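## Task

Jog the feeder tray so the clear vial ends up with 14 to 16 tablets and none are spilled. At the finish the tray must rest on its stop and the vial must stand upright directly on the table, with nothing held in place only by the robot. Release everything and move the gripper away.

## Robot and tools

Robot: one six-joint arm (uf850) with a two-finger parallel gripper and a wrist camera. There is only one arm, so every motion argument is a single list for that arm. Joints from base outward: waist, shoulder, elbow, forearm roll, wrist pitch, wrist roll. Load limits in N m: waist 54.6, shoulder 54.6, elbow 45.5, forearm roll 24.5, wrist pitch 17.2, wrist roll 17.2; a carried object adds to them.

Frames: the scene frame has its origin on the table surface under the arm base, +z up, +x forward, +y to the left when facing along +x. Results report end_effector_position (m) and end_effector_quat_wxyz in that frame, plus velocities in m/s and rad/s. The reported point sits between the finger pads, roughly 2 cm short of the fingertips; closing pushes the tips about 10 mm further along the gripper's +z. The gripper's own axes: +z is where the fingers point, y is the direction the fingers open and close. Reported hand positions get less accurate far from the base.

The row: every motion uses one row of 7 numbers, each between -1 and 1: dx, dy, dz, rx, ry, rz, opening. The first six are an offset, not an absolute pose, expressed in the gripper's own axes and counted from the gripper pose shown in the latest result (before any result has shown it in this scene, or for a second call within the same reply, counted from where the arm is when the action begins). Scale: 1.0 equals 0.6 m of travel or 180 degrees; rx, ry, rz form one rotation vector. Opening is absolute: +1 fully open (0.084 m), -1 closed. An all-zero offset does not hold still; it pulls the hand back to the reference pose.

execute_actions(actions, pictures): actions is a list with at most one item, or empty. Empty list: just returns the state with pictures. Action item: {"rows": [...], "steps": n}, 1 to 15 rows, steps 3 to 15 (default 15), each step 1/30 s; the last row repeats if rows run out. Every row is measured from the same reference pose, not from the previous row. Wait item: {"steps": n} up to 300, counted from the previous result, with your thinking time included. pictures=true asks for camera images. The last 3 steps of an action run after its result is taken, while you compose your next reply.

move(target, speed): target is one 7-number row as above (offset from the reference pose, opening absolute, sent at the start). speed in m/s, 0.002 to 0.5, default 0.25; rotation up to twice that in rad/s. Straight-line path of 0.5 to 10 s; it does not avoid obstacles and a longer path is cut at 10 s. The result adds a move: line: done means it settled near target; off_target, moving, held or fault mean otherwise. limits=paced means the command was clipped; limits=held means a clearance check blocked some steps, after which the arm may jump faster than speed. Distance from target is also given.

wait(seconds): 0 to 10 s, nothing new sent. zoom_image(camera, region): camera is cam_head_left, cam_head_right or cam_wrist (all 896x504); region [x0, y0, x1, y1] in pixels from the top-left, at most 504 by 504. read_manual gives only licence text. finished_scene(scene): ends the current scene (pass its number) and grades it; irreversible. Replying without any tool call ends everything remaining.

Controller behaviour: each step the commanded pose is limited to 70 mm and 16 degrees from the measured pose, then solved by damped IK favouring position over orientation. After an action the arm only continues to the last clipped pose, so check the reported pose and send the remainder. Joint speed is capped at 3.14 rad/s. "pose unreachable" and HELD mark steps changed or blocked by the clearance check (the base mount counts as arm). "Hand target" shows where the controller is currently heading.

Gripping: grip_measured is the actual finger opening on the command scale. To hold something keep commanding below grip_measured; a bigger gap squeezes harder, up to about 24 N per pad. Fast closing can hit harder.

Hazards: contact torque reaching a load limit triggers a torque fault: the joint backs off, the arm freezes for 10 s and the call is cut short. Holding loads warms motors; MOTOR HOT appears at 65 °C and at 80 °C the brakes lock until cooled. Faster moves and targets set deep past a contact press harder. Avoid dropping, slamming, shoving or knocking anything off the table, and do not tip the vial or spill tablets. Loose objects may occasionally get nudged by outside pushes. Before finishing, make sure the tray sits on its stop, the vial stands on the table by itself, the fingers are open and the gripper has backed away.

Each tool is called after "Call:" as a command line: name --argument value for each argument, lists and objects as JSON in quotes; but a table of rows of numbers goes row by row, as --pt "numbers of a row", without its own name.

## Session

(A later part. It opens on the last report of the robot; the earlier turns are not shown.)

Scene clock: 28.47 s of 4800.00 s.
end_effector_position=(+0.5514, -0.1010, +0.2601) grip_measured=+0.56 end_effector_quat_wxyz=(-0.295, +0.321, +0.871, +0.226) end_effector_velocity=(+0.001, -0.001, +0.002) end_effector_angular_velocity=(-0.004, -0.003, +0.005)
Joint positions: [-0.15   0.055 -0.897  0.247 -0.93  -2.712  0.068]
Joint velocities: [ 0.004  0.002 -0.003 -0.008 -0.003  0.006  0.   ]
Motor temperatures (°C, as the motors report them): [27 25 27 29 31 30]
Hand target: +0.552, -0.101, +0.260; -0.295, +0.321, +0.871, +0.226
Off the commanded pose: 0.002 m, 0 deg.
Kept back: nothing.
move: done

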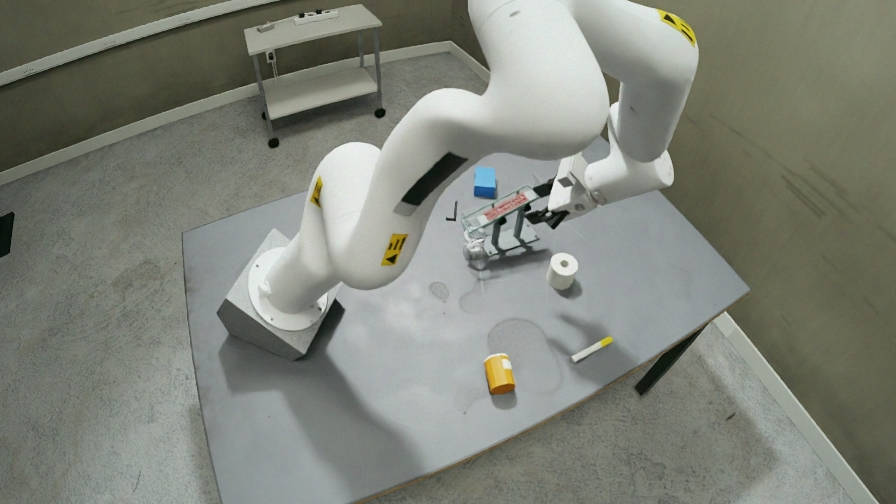

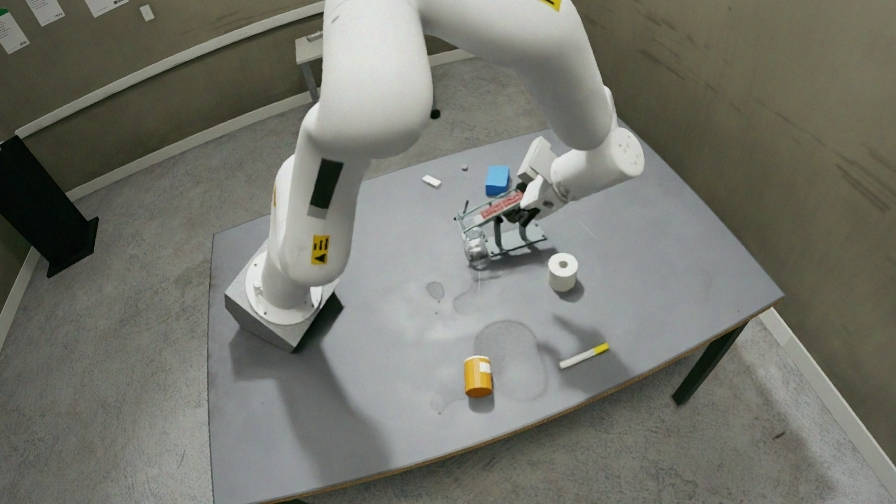

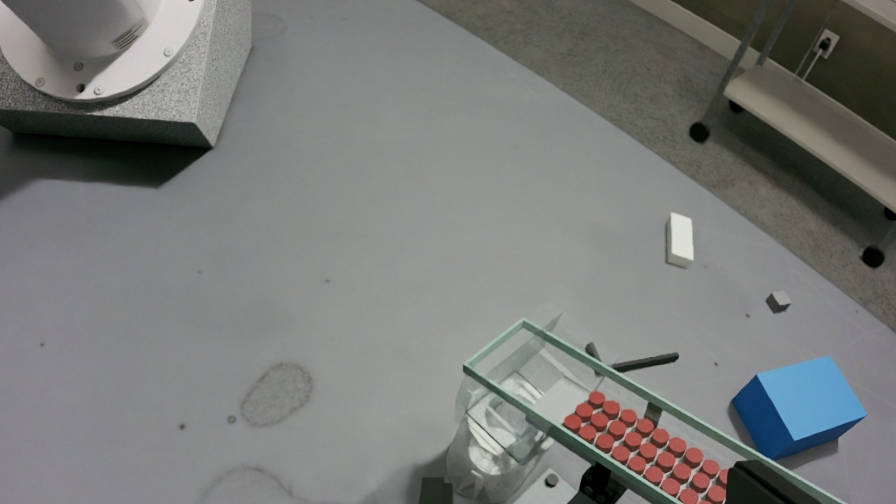

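Call:
move --target '[-0.017, 0.2553, 0.0682, 0.1739, -0.1179, -0.1899, 0.57]' --speed 0.4

Scene clock: 30.33 s of 4800.00 s.
end_effector_position=(+0.6490, +0.0253, +0.2553) grip_measured=+0.56 end_effector_quat_wxyz=(-0.130, +0.001, +0.991, +0.003) end_effector_velocity=(+0.000, +0.001, -0.000) end_effector_angular_velocity=(-0.003, -0.001, +0.004)
Joint positions: [ 0.39  -0.28  -1.184 -0.58  -1.002 -2.27   0.068]
Joint velocities: [ 0.003 -0.003 -0.002 -0.004 -0.002  0.002  0.   ]
Motor temperatures (°C, as the motors report them): [27 25 27 29 31 30]
Hand target: +0.649, +0.026, +0.255; -0.130, +0.001, +0.991, +0.003
Off the commanded pose: 0.001 m, 0 deg.
Kept back: nothing.
move: done

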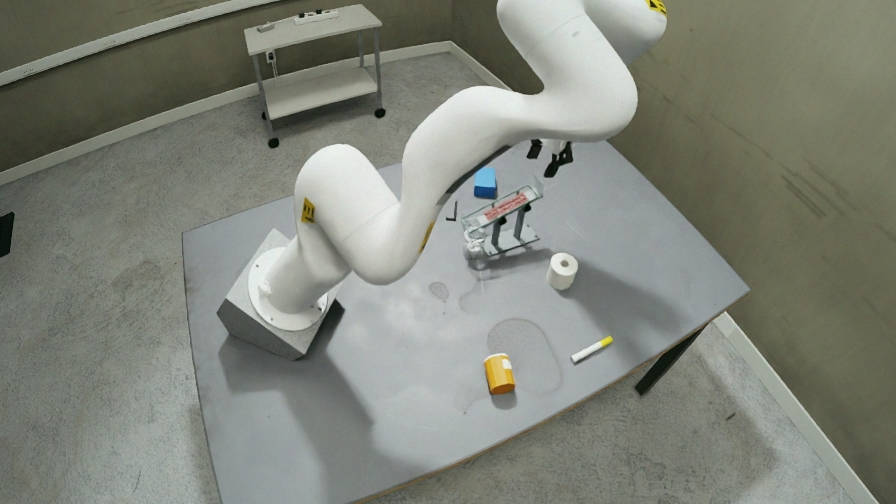

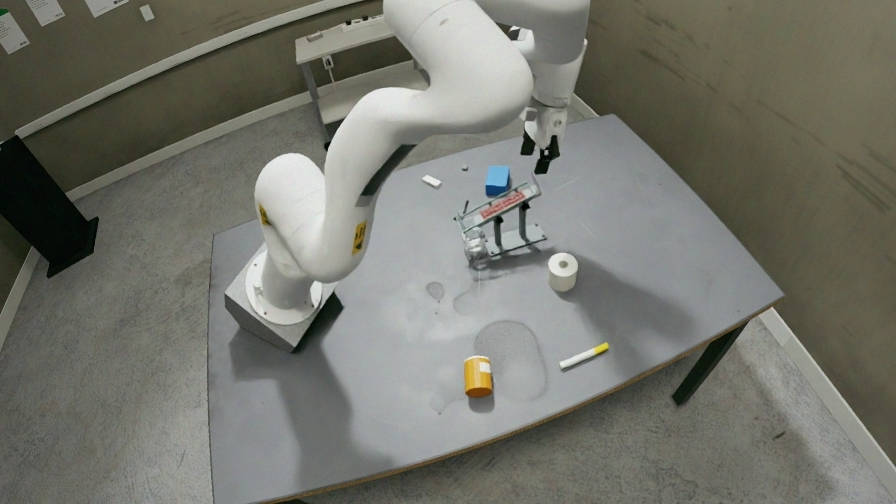

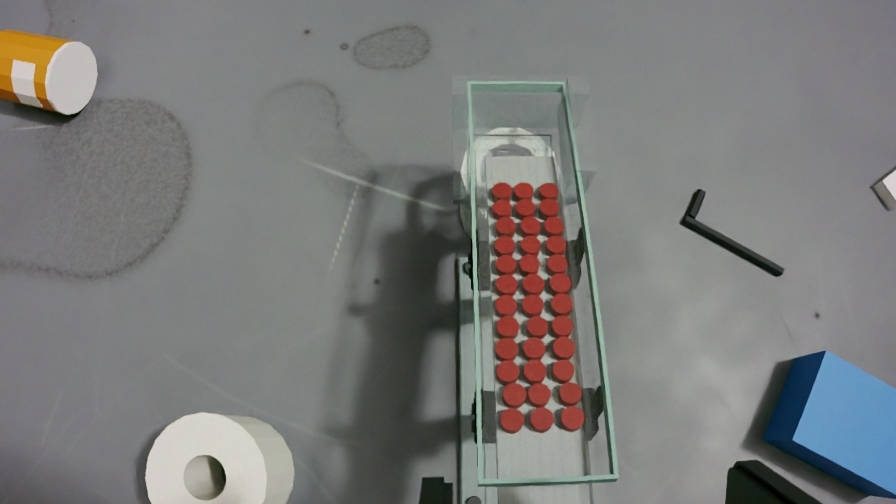

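Call:
zoom_image --camera "cam_wrist" --region '[400, 384, 800, 504]'

Call:
zoom_image --camera "cam_head_right" --region '[490, 130, 580, 230]'

Region (400, 384, 800, 504) of cam_wrist's 896x504 image, scaled by 1.260, with more detail than that image has; it fills the top 151 rows of this view, and the rest is white.

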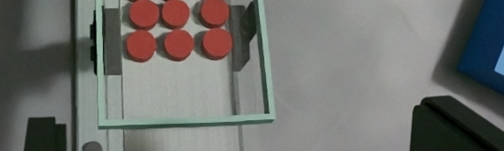

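Region (490, 130, 580, 230) of cam_head_right's 896x504 image, scaled by 5.040, with more detail than that image has; it fills the left 454 columns of this view, and the rest is white.

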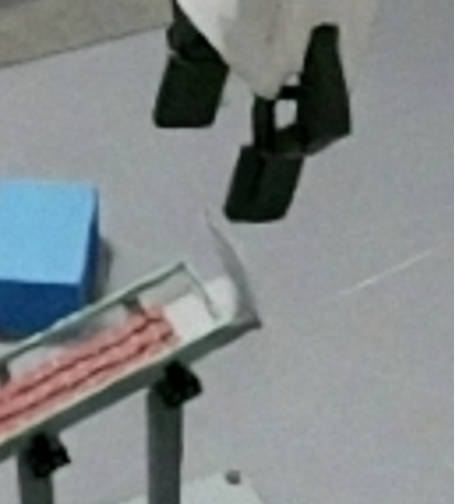

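Call:
move --target '[-0.031, -0.0013, 0.0871, 0, 0, 0, 0.57]' --speed 0.12

Scene clock: 32.30 s of 4800.00 s.
end_effector_position=(+0.6534, +0.0248, +0.2002) grip_measured=+0.56 end_effector_quat_wxyz=(-0.130, +0.001, +0.991, +0.003) end_effector_velocity=(+0.000, +0.000, -0.001) end_effector_angular_velocity=(+0.000, +0.000, +0.000)
Joint positions: [ 0.33  -0.357 -1.183 -0.623 -0.913 -2.262  0.068]
Joint velocities: [-0.001 -0.002 -0.    -0.001  0.002  0.    -0.   ]
Motor temperatures (°C, as the motors report them): [27 25 27 29 31 30]
Hand target: +0.653, +0.025, +0.200; -0.130, +0.001, +0.991, +0.003
Off the commanded pose: 0.000 m, 0 deg.
Kept back: nothing.
move: done

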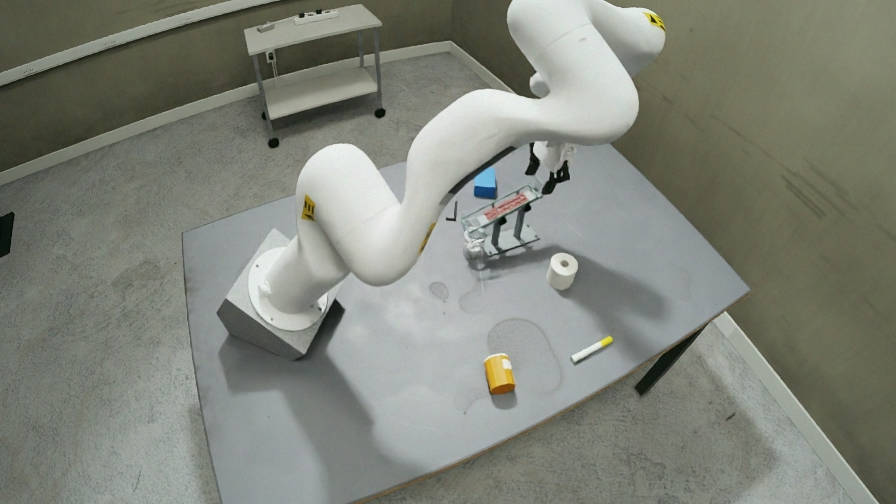

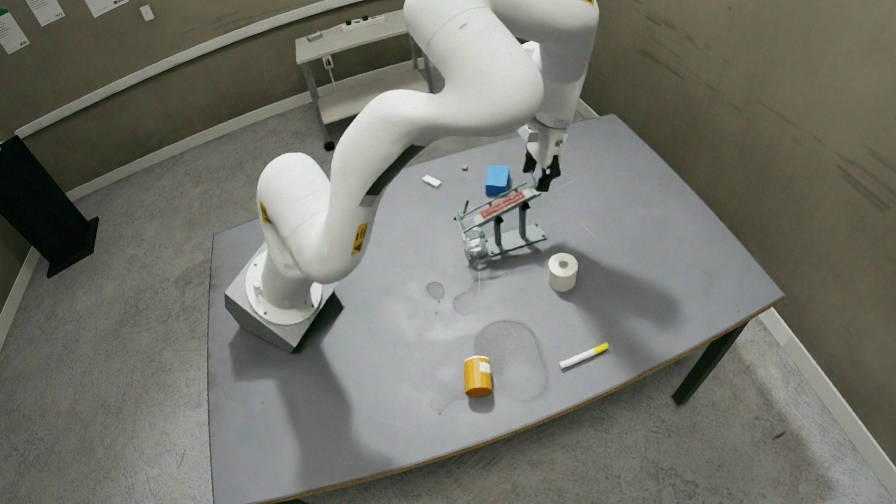

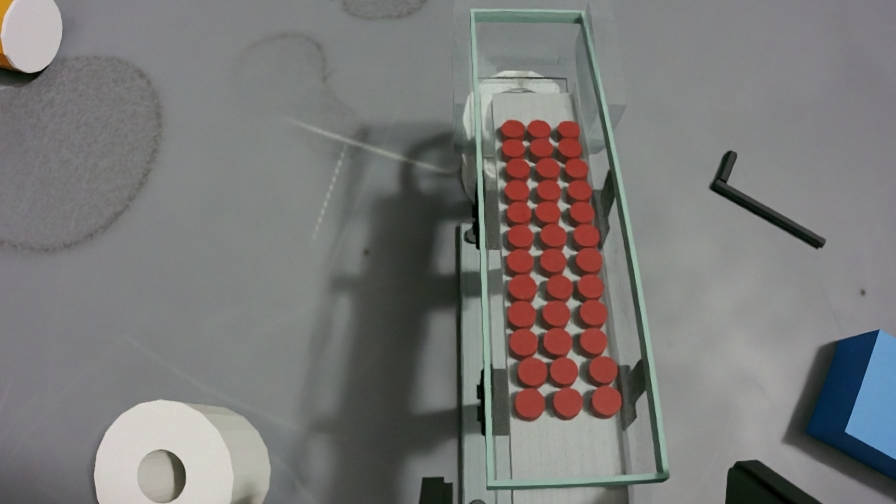

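Call:
zoom_image --camera "cam_head_right" --region '[500, 140, 580, 220]'

Call:
zoom_image --camera "cam_head_left" --region '[505, 140, 585, 220]'

Region (500, 140, 580, 220) of cam_head_right's 896x504 image, scaled by 6.300, with more detail than that image has.

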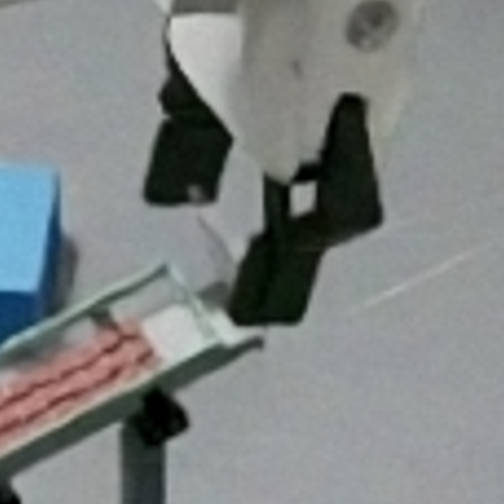

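Region (505, 140, 585, 220) of cam_head_left's 896x504 image, scaled by 6.300, with more detail than that image has.

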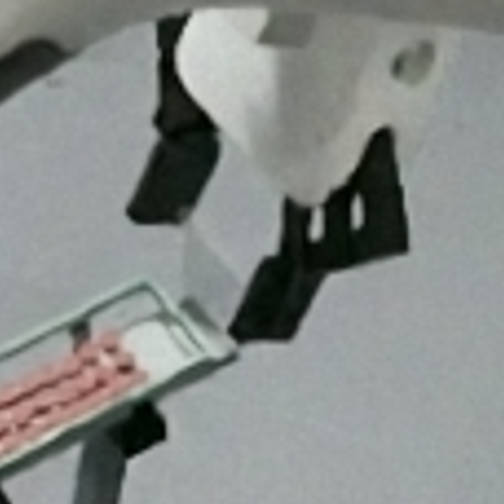

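Call:
zoom_image --camera "cam_wrist" --region '[400, 404, 800, 504]'

Region (400, 404, 800, 504) of cam_wrist's 896x504 image, scaled by 1.260, with more detail than that image has; it fills the top 126 rows of this view, and the rest is white.

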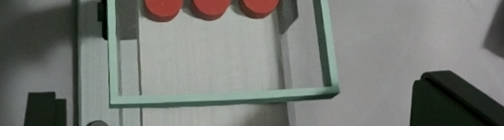

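Call:
execute_actions --actions '[{"rows": [[-0.0015,0,0.0024,0,0,0,0.5],[-0.003,0,0.0048,0,0,0,0.42],[-0.0044,0,0.0071,0,0,0,0.34],[-0.0044,0,0.0071,0,0,0,0.26],[-0.0044,0,0.0071,0,0,0,0.2],[-0.0044,0,0.0071,0,0,0,0.14],[-0.0044,0,0.0071,0,0,0,0.09],[-0.0044,0,0.0071,0,0,0,0.04],[-0.0044,0,0.0071,0,0,0,0.0],[-0.0044,0,0.0071,0,0,0,-0.05],[-0.0044,0,0.0071,0,0,0,-0.1],[-0.0044,0,0.0071,0,0,0,-0.15],[-0.0044,0,0.0071,0,0,0,-0.2]], "steps": 15}]' --pictures false

Call:
execute_actions --actions '[{"steps": 8}]' --pictures true

Scene clock: 33.43 s of 4800.00 s.
end_effector_position=(+0.6548, +0.0251, +0.1955) grip_measured=-0.01 end_effector_quat_wxyz=(-0.130, +0.001, +0.991, +0.004) end_effector_velocity=(+0.001, -0.001, +0.000) end_effector_angular_velocity=(-0.002, -0.001, +0.001)
Joint positions: [ 0.325 -0.365 -1.187 -0.626 -0.906 -2.263  0.044]
Joint velocities: [-0.001  0.    -0.001 -0.003 -0.001  0.     0.   ]
Motor temperatures (°C, as the motors report them): [27 25 27 29 31 30]
Steps of this call (steps 1 to 22: nothing new was sent; steps 23 to 34: the first 12 steps of this action). Readings (end_effector_position):
23: (+0.6533, +0.0248, +0.1999)
24: (+0.6535, +0.0248, +0.1997)
26: (+0.6541, +0.0248, +0.1980)
30: (+0.6546, +0.0248, +0.1956)
34: the state above

Scene clock: 33.70 s of 4800.00 s.
end_effector_position=(+0.6548, +0.0250, +0.1955) grip_measured=-0.01 end_effector_quat_wxyz=(-0.130, +0.001, +0.991, +0.004) end_effector_velocity=(-0.000, -0.000, -0.001) end_effector_angular_velocity=(-0.001, +0.001, +0.001)
Joint positions: [ 0.325 -0.365 -1.187 -0.627 -0.906 -2.263  0.044]
Joint velocities: [-0.    -0.001  0.    -0.001 -0.     0.     0.   ]
Motor temperatures (°C, as the motors report them): [27 25 27 29 31 30]
Hand target: +0.655, +0.025, +0.195; -0.130, +0.001, +0.991, +0.003
Off the commanded pose: 0.000 m, 0 deg.
Kept back: nothing.
Steps of this call (steps 1 to 3: the last 3 steps of your previous action; steps 4 to 8: nothing new was sent). Readings (end_effector_position):
1: (+0.6548, +0.0251, +0.1955)
2: (+0.6548, +0.0251, +0.1955)
4: (+0.6548, +0.0251, +0.1955)
8: the state above

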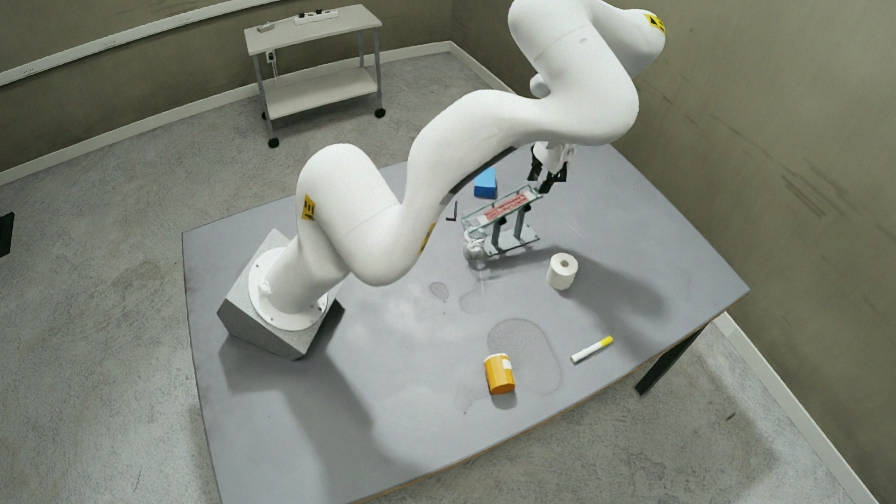

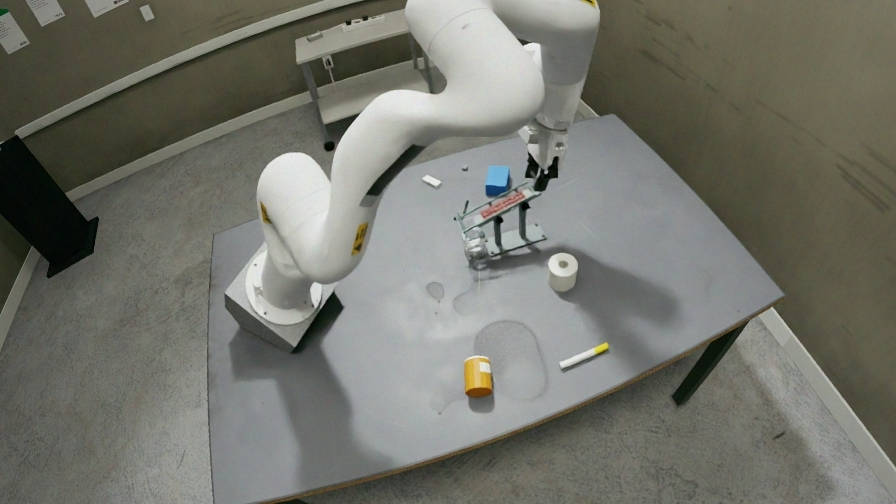

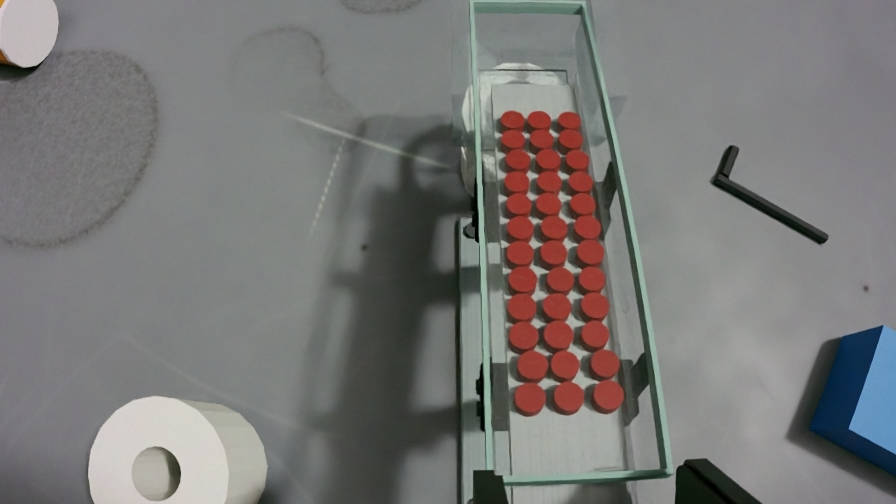

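Call:
move --target '[-0.01137, 0, -0.00697, 0, 0, 0, -0.2]' --speed 0.03

Scene clock: 34.77 s of 4800.00 s.
end_effector_position=(+0.6570, +0.0250, +0.1958) grip_measured=-0.01 end_effector_quat_wxyz=(-0.135, +0.000, +0.991, +0.002) end_effector_velocity=(+0.001, +0.000, +0.000) end_effector_angular_velocity=(+0.005, -0.003, -0.005)
Joint positions: [ 0.324 -0.375 -1.203 -0.617 -0.921 -2.275  0.044]
Joint velocities: [-0.001  0.002  0.002  0.002  0.007  0.001 -0.   ]
Motor temperatures (°C, as the motors report them): [27 25 27 29 31 30]
Hand target: +0.662, +0.025, +0.198; -0.130, +0.001, +0.991, +0.004
Off the commanded pose: 0.006 m, 1 deg.
Kept back: nothing.
move: off_target

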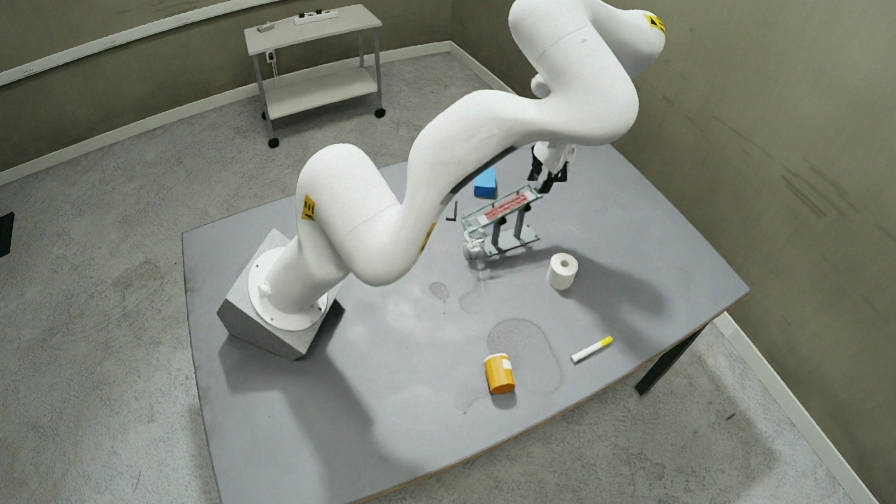

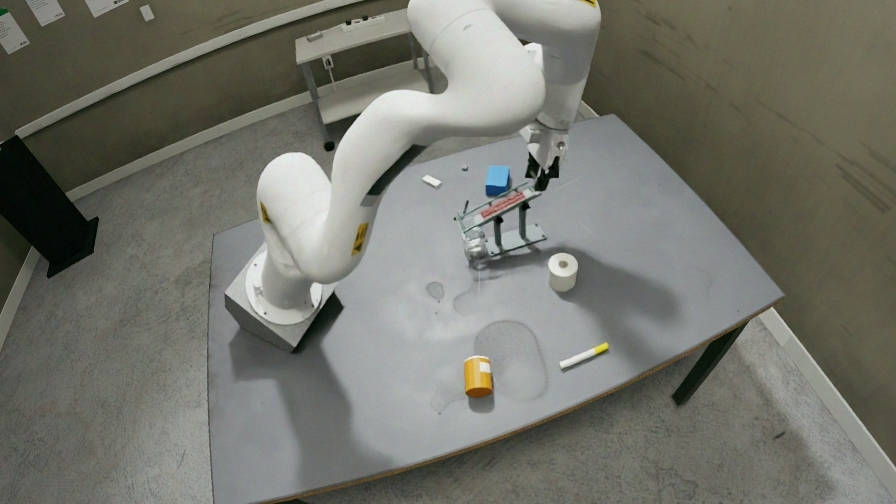

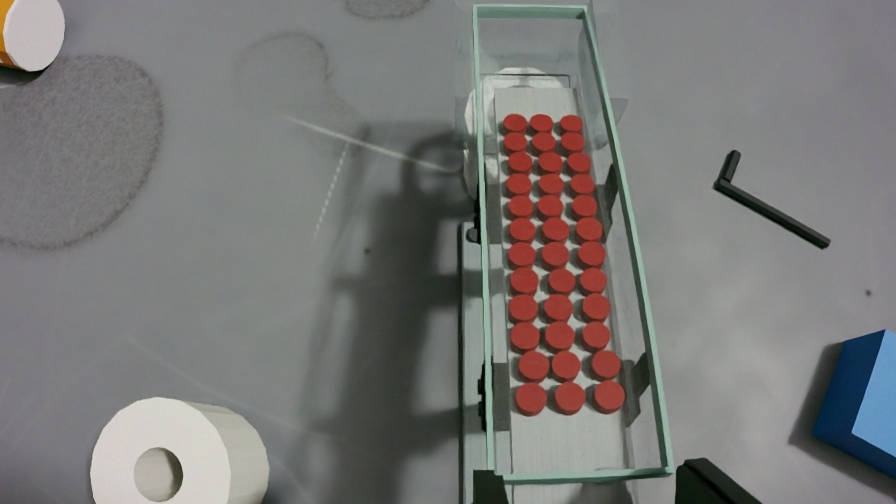

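Call:
execute_actions --actions '[{"rows": [[-0.005,0,-0.004,0,-0.003,0,-0.2],[-0.003,0,-0.0027,0,-0.003,0,-0.2],[-0.001,0,-0.0014,0,-0.003,0,-0.2],[0.001,0,-0.0001,0,-0.003,0,-0.2],[0.0025,0,0.0009,0,-0.003,0,-0.2],[0.0034,0,0.0015,0,-0.003,0,-0.2],[0.0043,0,0.0021,0,-0.003,0,-0.2],[0.0053,0,0.0027,0,-0.003,0,-0.2],[0.0063,0,0.0033,0,-0.003,0,-0.2],[0.0073,0,0.0039,0,-0.003,0,-0.2],[0.0083,0,0.0045,0,-0.003,0,-0.2],[0.0093,0,0.0051,0,-0.003,0,-0.2],[0.0103,0,0.0057,0,-0.003,0,-0.2],[0.0112,0,0.0063,0,-0.003,0,-0.2],[0.0119,0,0.0067,0,-0.003,0,-0.2]], "steps": 15}]' --pictures false

Call:
execute_actions --actions '[{"steps": 10}]' --pictures true

Scene clock: 35.63 s of 4800.00 s.
end_effector_position=(+0.6554, +0.0251, +0.1957) grip_measured=-0.01 end_effector_quat_wxyz=(-0.128, +0.001, +0.992, +0.004) end_effector_velocity=(-0.006, +0.000, -0.001) end_effector_angular_velocity=(+0.010, -0.030, -0.009)
Joint positions: [ 0.326 -0.364 -1.186 -0.631 -0.903 -2.26   0.044]
Joint velocities: [ 0.003  0.026  0.043 -0.027  0.041  0.034  0.   ]
Motor temperatures (°C, as the motors report them): [27 25 27 29 31 30]
Steps of this call (steps 1 to 14: nothing new was sent; steps 15 to 26: the first 12 steps of this action). Readings (end_effector_position):
15: (+0.6572, +0.0251, +0.1958)
16: (+0.6570, +0.0251, +0.1958)
18: (+0.6567, +0.0251, +0.1957)
22: (+0.6561, +0.0251, +0.1958)
26: the state above

Scene clock: 35.97 s of 4800.00 s.
end_effector_position=(+0.6499, +0.0252, +0.1941) grip_measured=-0.01 end_effector_quat_wxyz=(-0.130, +0.000, +0.992, +0.003) end_effector_velocity=(-0.005, -0.000, -0.002) end_effector_angular_velocity=(-0.005, +0.008, +0.005)
Joint positions: [ 0.327 -0.361 -1.172 -0.633 -0.9   -2.254  0.044]
Joint velocities: [ 0.001 -0.     0.008 -0.    -0.004  0.001  0.   ]
Motor temperatures (°C, as the motors report them): [27 25 27 29 31 30]
Hand target: +0.649, +0.025, +0.194; -0.131, +0.000, +0.991, +0.002
Off the commanded pose: 0.001 m, 0 deg.
Kept back: nothing.
Steps of this call (steps 1 to 3: the last 3 steps of your previous action; steps 4 to 10: nothing new was sent). Readings (end_effector_position):
1: (+0.6552, +0.0251, +0.1957)
2: (+0.6546, +0.0251, +0.1955)
4: (+0.6527, +0.0252, +0.1949)
8: (+0.6503, +0.0252, +0.1942)
10: the state above

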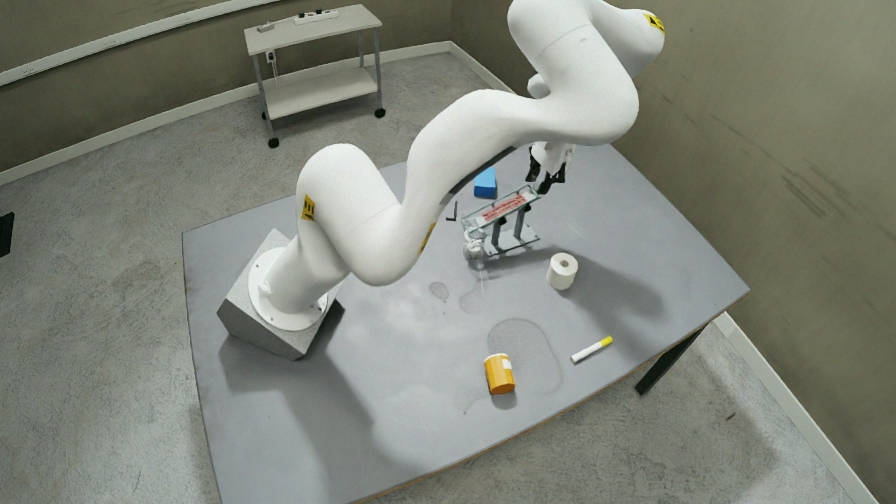

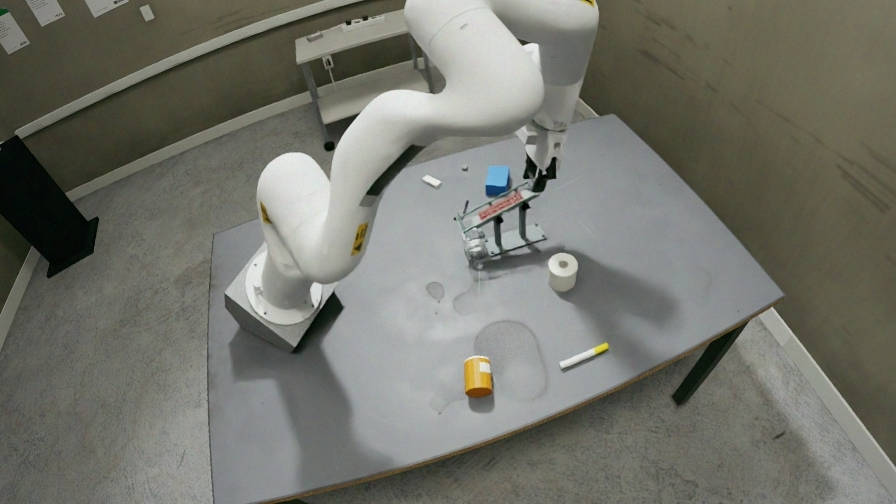

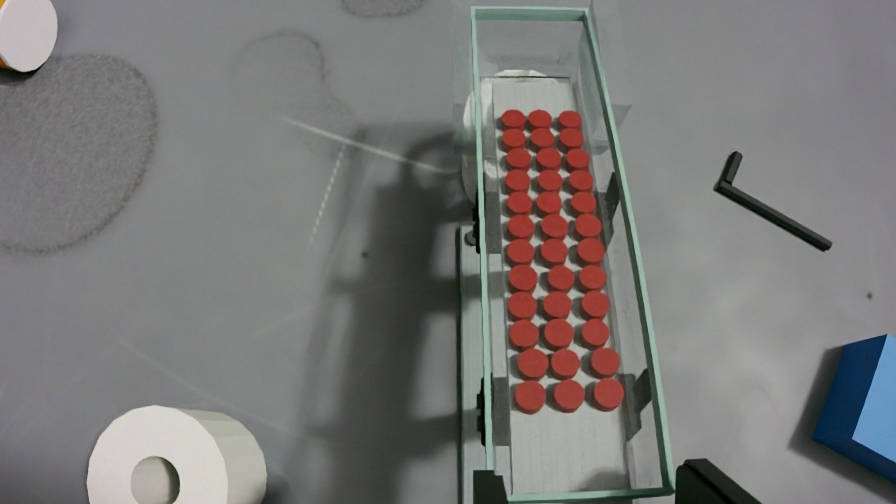

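Call:
zoom_image --camera "cam_wrist" --region '[450, 0, 650, 200]'

Region (450, 0, 650, 200) of cam_wrist's 896x504 image, scaled by 2.520, with more detail than that image has.

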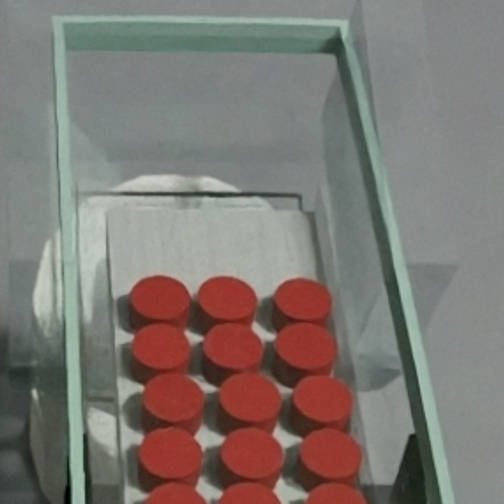

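Call:
execute_actions --actions '[{"rows": [[0,0,0,0,0,0,0.3]], "steps": 12}]' --pictures true

Scene clock: 36.93 s of 4800.00 s.
end_effector_position=(+0.6496, +0.0249, +0.1940) grip_measured=+0.29 end_effector_quat_wxyz=(-0.130, +0.000, +0.991, +0.002) end_effector_velocity=(+0.002, +0.002, +0.001) end_effector_angular_velocity=(+0.006, -0.007, -0.001)
Joint positions: [ 0.327 -0.361 -1.172 -0.633 -0.901 -2.254  0.056]
Joint velocities: [ 0.001 -0.    -0.002 -0.001  0.007  0.     0.003]
Motor temperatures (°C, as the motors report them): [27 25 27 29 31 30]
Steps of this call (steps 1 to 20: nothing new was sent; steps 21 to 29: the first 9 steps of this action). Readings (end_effector_position):
21: (+0.6491, +0.0251, +0.1939)
22: (+0.6490, +0.0249, +0.1939)
24: (+0.6490, +0.0246, +0.1938)
28: (+0.6495, +0.0248, +0.1940)
29: the state above

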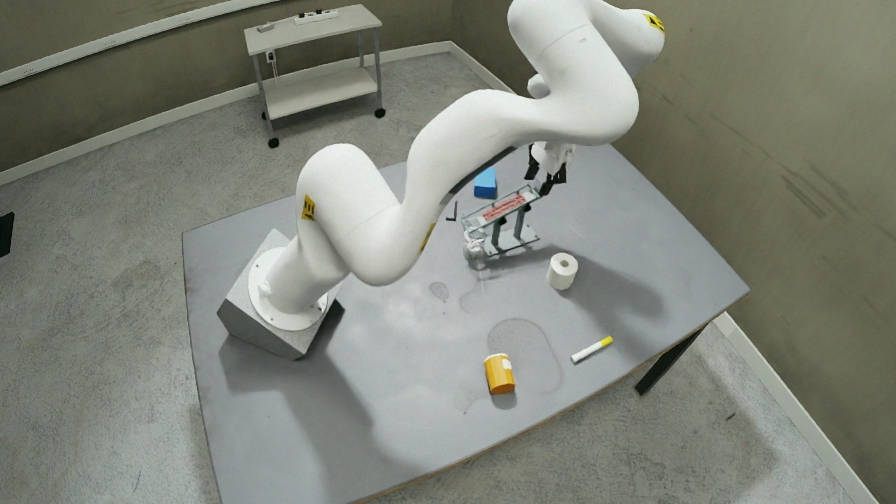

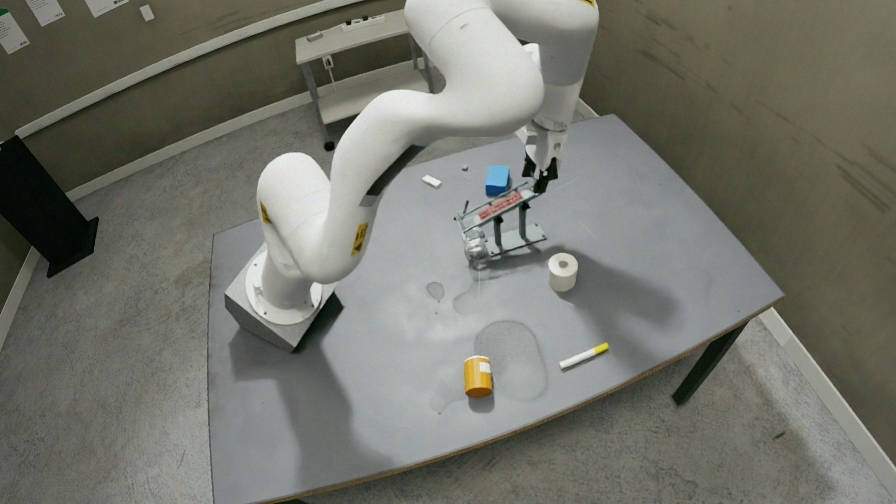

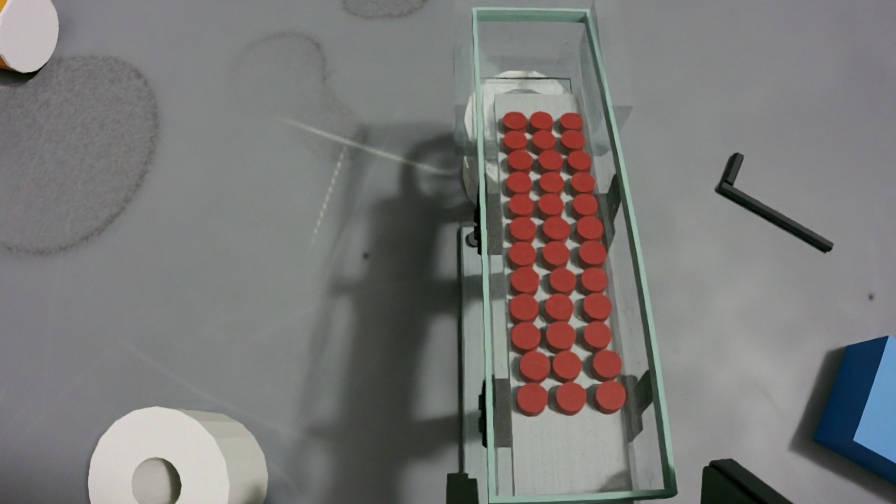

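Call:
zoom_image --camera "cam_wrist" --region '[450, 0, 650, 200]'

Region (450, 0, 650, 200) of cam_wrist's 896x504 image, scaled by 2.520, with more detail than that image has.

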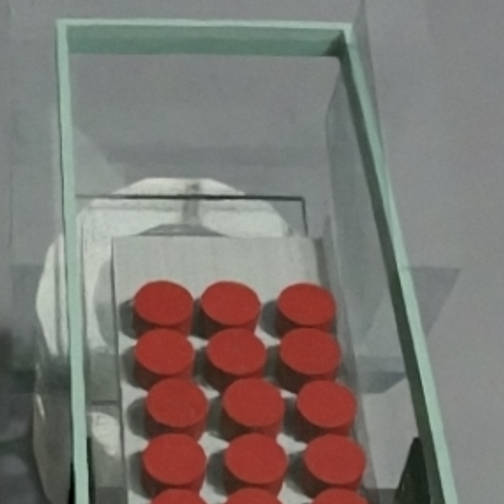

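Call:
execute_actions --actions '[{"rows": [[-0.003,0,-0.0018,0,0,0,0.2],[-0.006,0,-0.0037,0,0,0,0.2],[-0.0077,0,-0.0047,0,0,0,0.2],[-0.0077,0,-0.0047,0,0,0,0.2],[-0.0077,0,-0.0047,0,0,0,0.15],[-0.0077,0,-0.0047,0,0,0,0.1],[-0.0077,0,-0.0047,0,0,0,0.02],[-0.0077,0,-0.0047,0,0,0,-0.08],[-0.0077,0,-0.0047,0,0,0,-0.2],[-0.0077,0,-0.0047,0,0,0,-0.3]], "steps": 11}]' --pictures false

Call:
execute_actions --actions '[{"rows": [[0.0012,0,0.0007,0,0,0,-0.3],[0.0034,0,0.0021,0,0,0,-0.3],[0.0065,0,0.004,0,0,0,-0.3],[0.0099,0,0.0061,0,0,0,-0.3],[0.013,0,0.0079,0,0,0,-0.3],[0.0153,0,0.0094,0,0,0,-0.3],[0.01705,0,0.01045,0,0,0,-0.3]], "steps": 13}]' --pictures false

Call:
execute_actions --actions '[{"rows": [[0,0,0,0,0,0,0.25],[0,0,0,0,0,0,0.25],[0,0,0,0,0,0,0.25],[-0.002,0,-0.0012,0,0,0,0.25],[-0.006,0,-0.0037,0,0,0,0.22],[-0.011,0,-0.0067,0,0,0,0.2],[-0.015,0,-0.0092,0,0,0,0.2],[-0.01705,0,-0.01045,0,0,0,0.2]], "steps": 15}]' --pictures true

Scene clock: 38.70 s of 4800.00 s.
end_effector_position=(+0.6545, +0.0249, +0.1955) grip_measured=+0.04 end_effector_quat_wxyz=(-0.130, +0.000, +0.991, +0.002) end_effector_velocity=(+0.005, -0.000, +0.001) end_effector_angular_velocity=(-0.002, +0.003, +0.003)
Joint positions: [ 0.326 -0.366 -1.187 -0.629 -0.908 -2.262  0.046]
Joint velocities: [-0.001 -0.008 -0.018  0.004 -0.012 -0.01  -0.098]
Motor temperatures (°C, as the motors report them): [27 25 27 29 31 30]
Off your previous action's commanded pose: 0.000 m, 0 deg at its last step (step 3 of this call).
Steps of this call (steps 1 to 3: the last 3 steps of your previous action; steps 4 to 45: nothing new was sent; steps 46 to 53: the first 8 steps of this action). Readings (end_effector_position):
46: (+0.6499, +0.0252, +0.1941)
47: (+0.6502, +0.0251, +0.1942)
49: (+0.6521, +0.0250, +0.1947)
53: the state above

Scene clock: 39.13 s of 4800.00 s.
end_effector_position=(+0.6452, +0.0253, +0.1929) grip_measured=-0.01 end_effector_quat_wxyz=(-0.130, +0.000, +0.992, +0.003) end_effector_velocity=(-0.001, -0.002, +0.002) end_effector_angular_velocity=(+0.017, -0.042, -0.016)
Joint positions: [ 0.328 -0.355 -1.157 -0.638 -0.892 -2.246  0.044]
Joint velocities: [ 0.     0.033  0.041 -0.03   0.048  0.034  0.   ]
Motor temperatures (°C, as the motors report them): [27 25 27 29 31 30]
Off your previous action's commanded pose: 0.000 m, 0 deg at its last step (step 3 of this call).
Steps of this call (steps 1 to 3: the last 3 steps of your previous action; steps 4 to 13: the first 10 steps of this action, its rows measured from where the robot was after step 3). Readings (end_effector_position):
3: (+0.6547, +0.0251, +0.1956)
4: (+0.6546, +0.0251, +0.1955)
5: (+0.6545, +0.0252, +0.1955)
7: (+0.6535, +0.0252, +0.1953)
11: (+0.6469, +0.0252, +0.1934)
13: the state above

Scene clock: 39.63 s of 4800.00 s.
end_effector_position=(+0.6552, +0.0251, +0.1959) grip_measured=+0.19 end_effector_quat_wxyz=(-0.129, +0.001, +0.992, +0.003) end_effector_velocity=(+0.018, +0.001, +0.005) end_effector_angular_velocity=(+0.003, -0.002, +0.000)
Joint positions: [ 0.327 -0.365 -1.187 -0.63  -0.906 -2.261  0.052]
Joint velocities: [-0.003 -0.022 -0.057  0.015 -0.024 -0.03  -0.   ]
Motor temperatures (°C, as the motors report them): [27 25 27 29 31 30]
Off your previous action's commanded pose: 0.002 m, 0 deg at its last step (step 3 of this call).
Steps of this call (steps 1 to 3: the last 3 steps of your previous action; steps 4 to 15: the first 12 steps of this action, its rows measured from where the robot was after step 3). Readings (end_effector_position):
3: (+0.6450, +0.0253, +0.1929)
4: (+0.6449, +0.0253, +0.1929)
5: (+0.6450, +0.0252, +0.1929)
7: (+0.6432, +0.0250, +0.1921)
11: (+0.6484, +0.0250, +0.1938)
15: the state above

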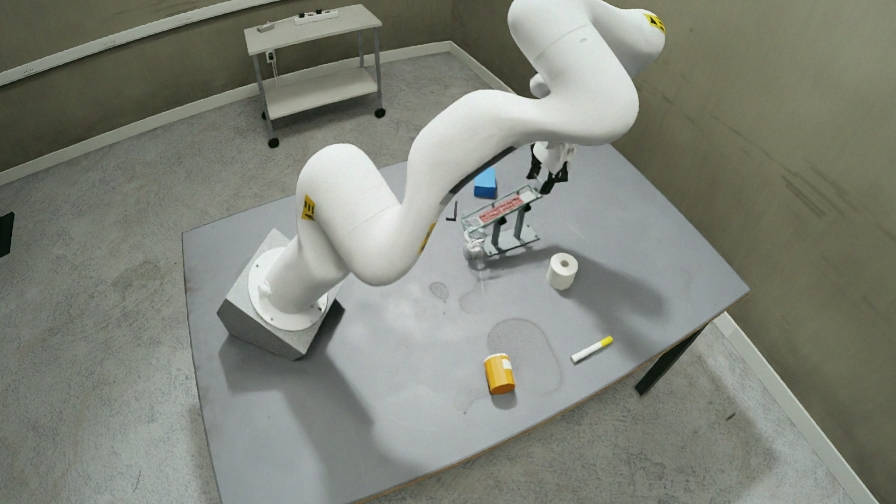

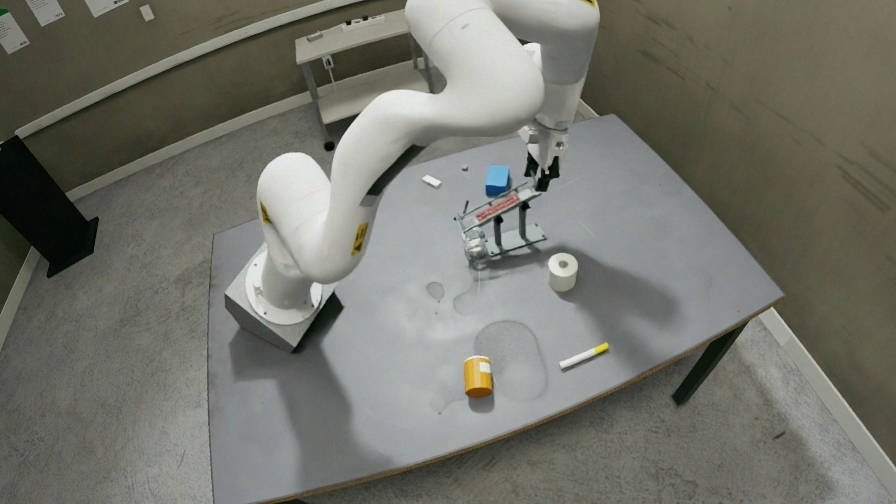

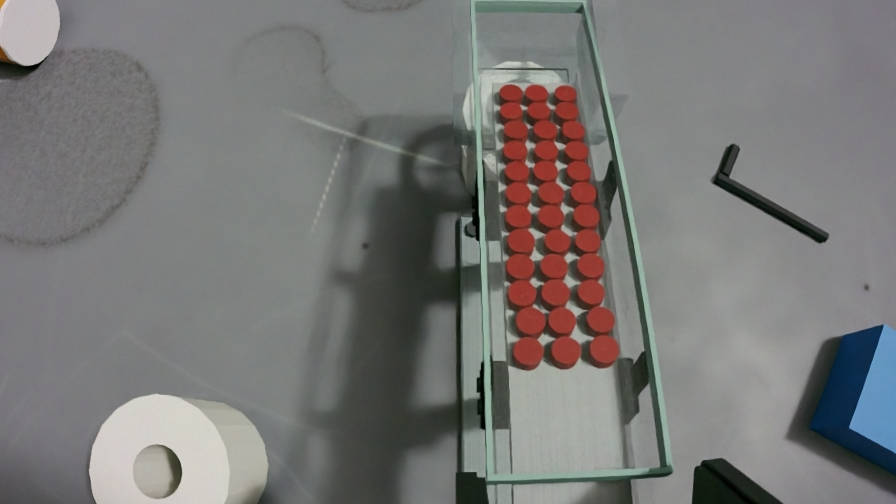

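Call:
zoom_image --camera "cam_wrist" --region '[450, 0, 650, 200]'

Region (450, 0, 650, 200) of cam_wrist's 896x504 image, scaled by 2.520, with more detail than that image has.

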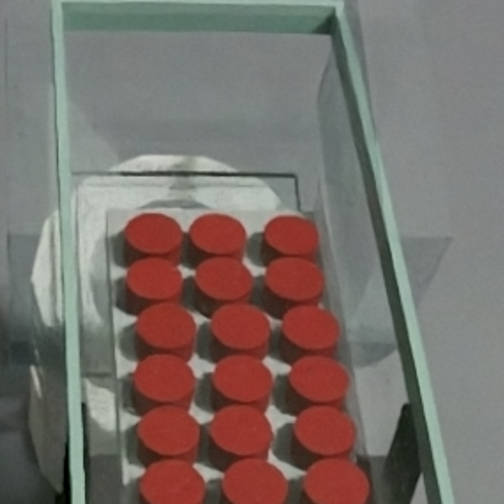

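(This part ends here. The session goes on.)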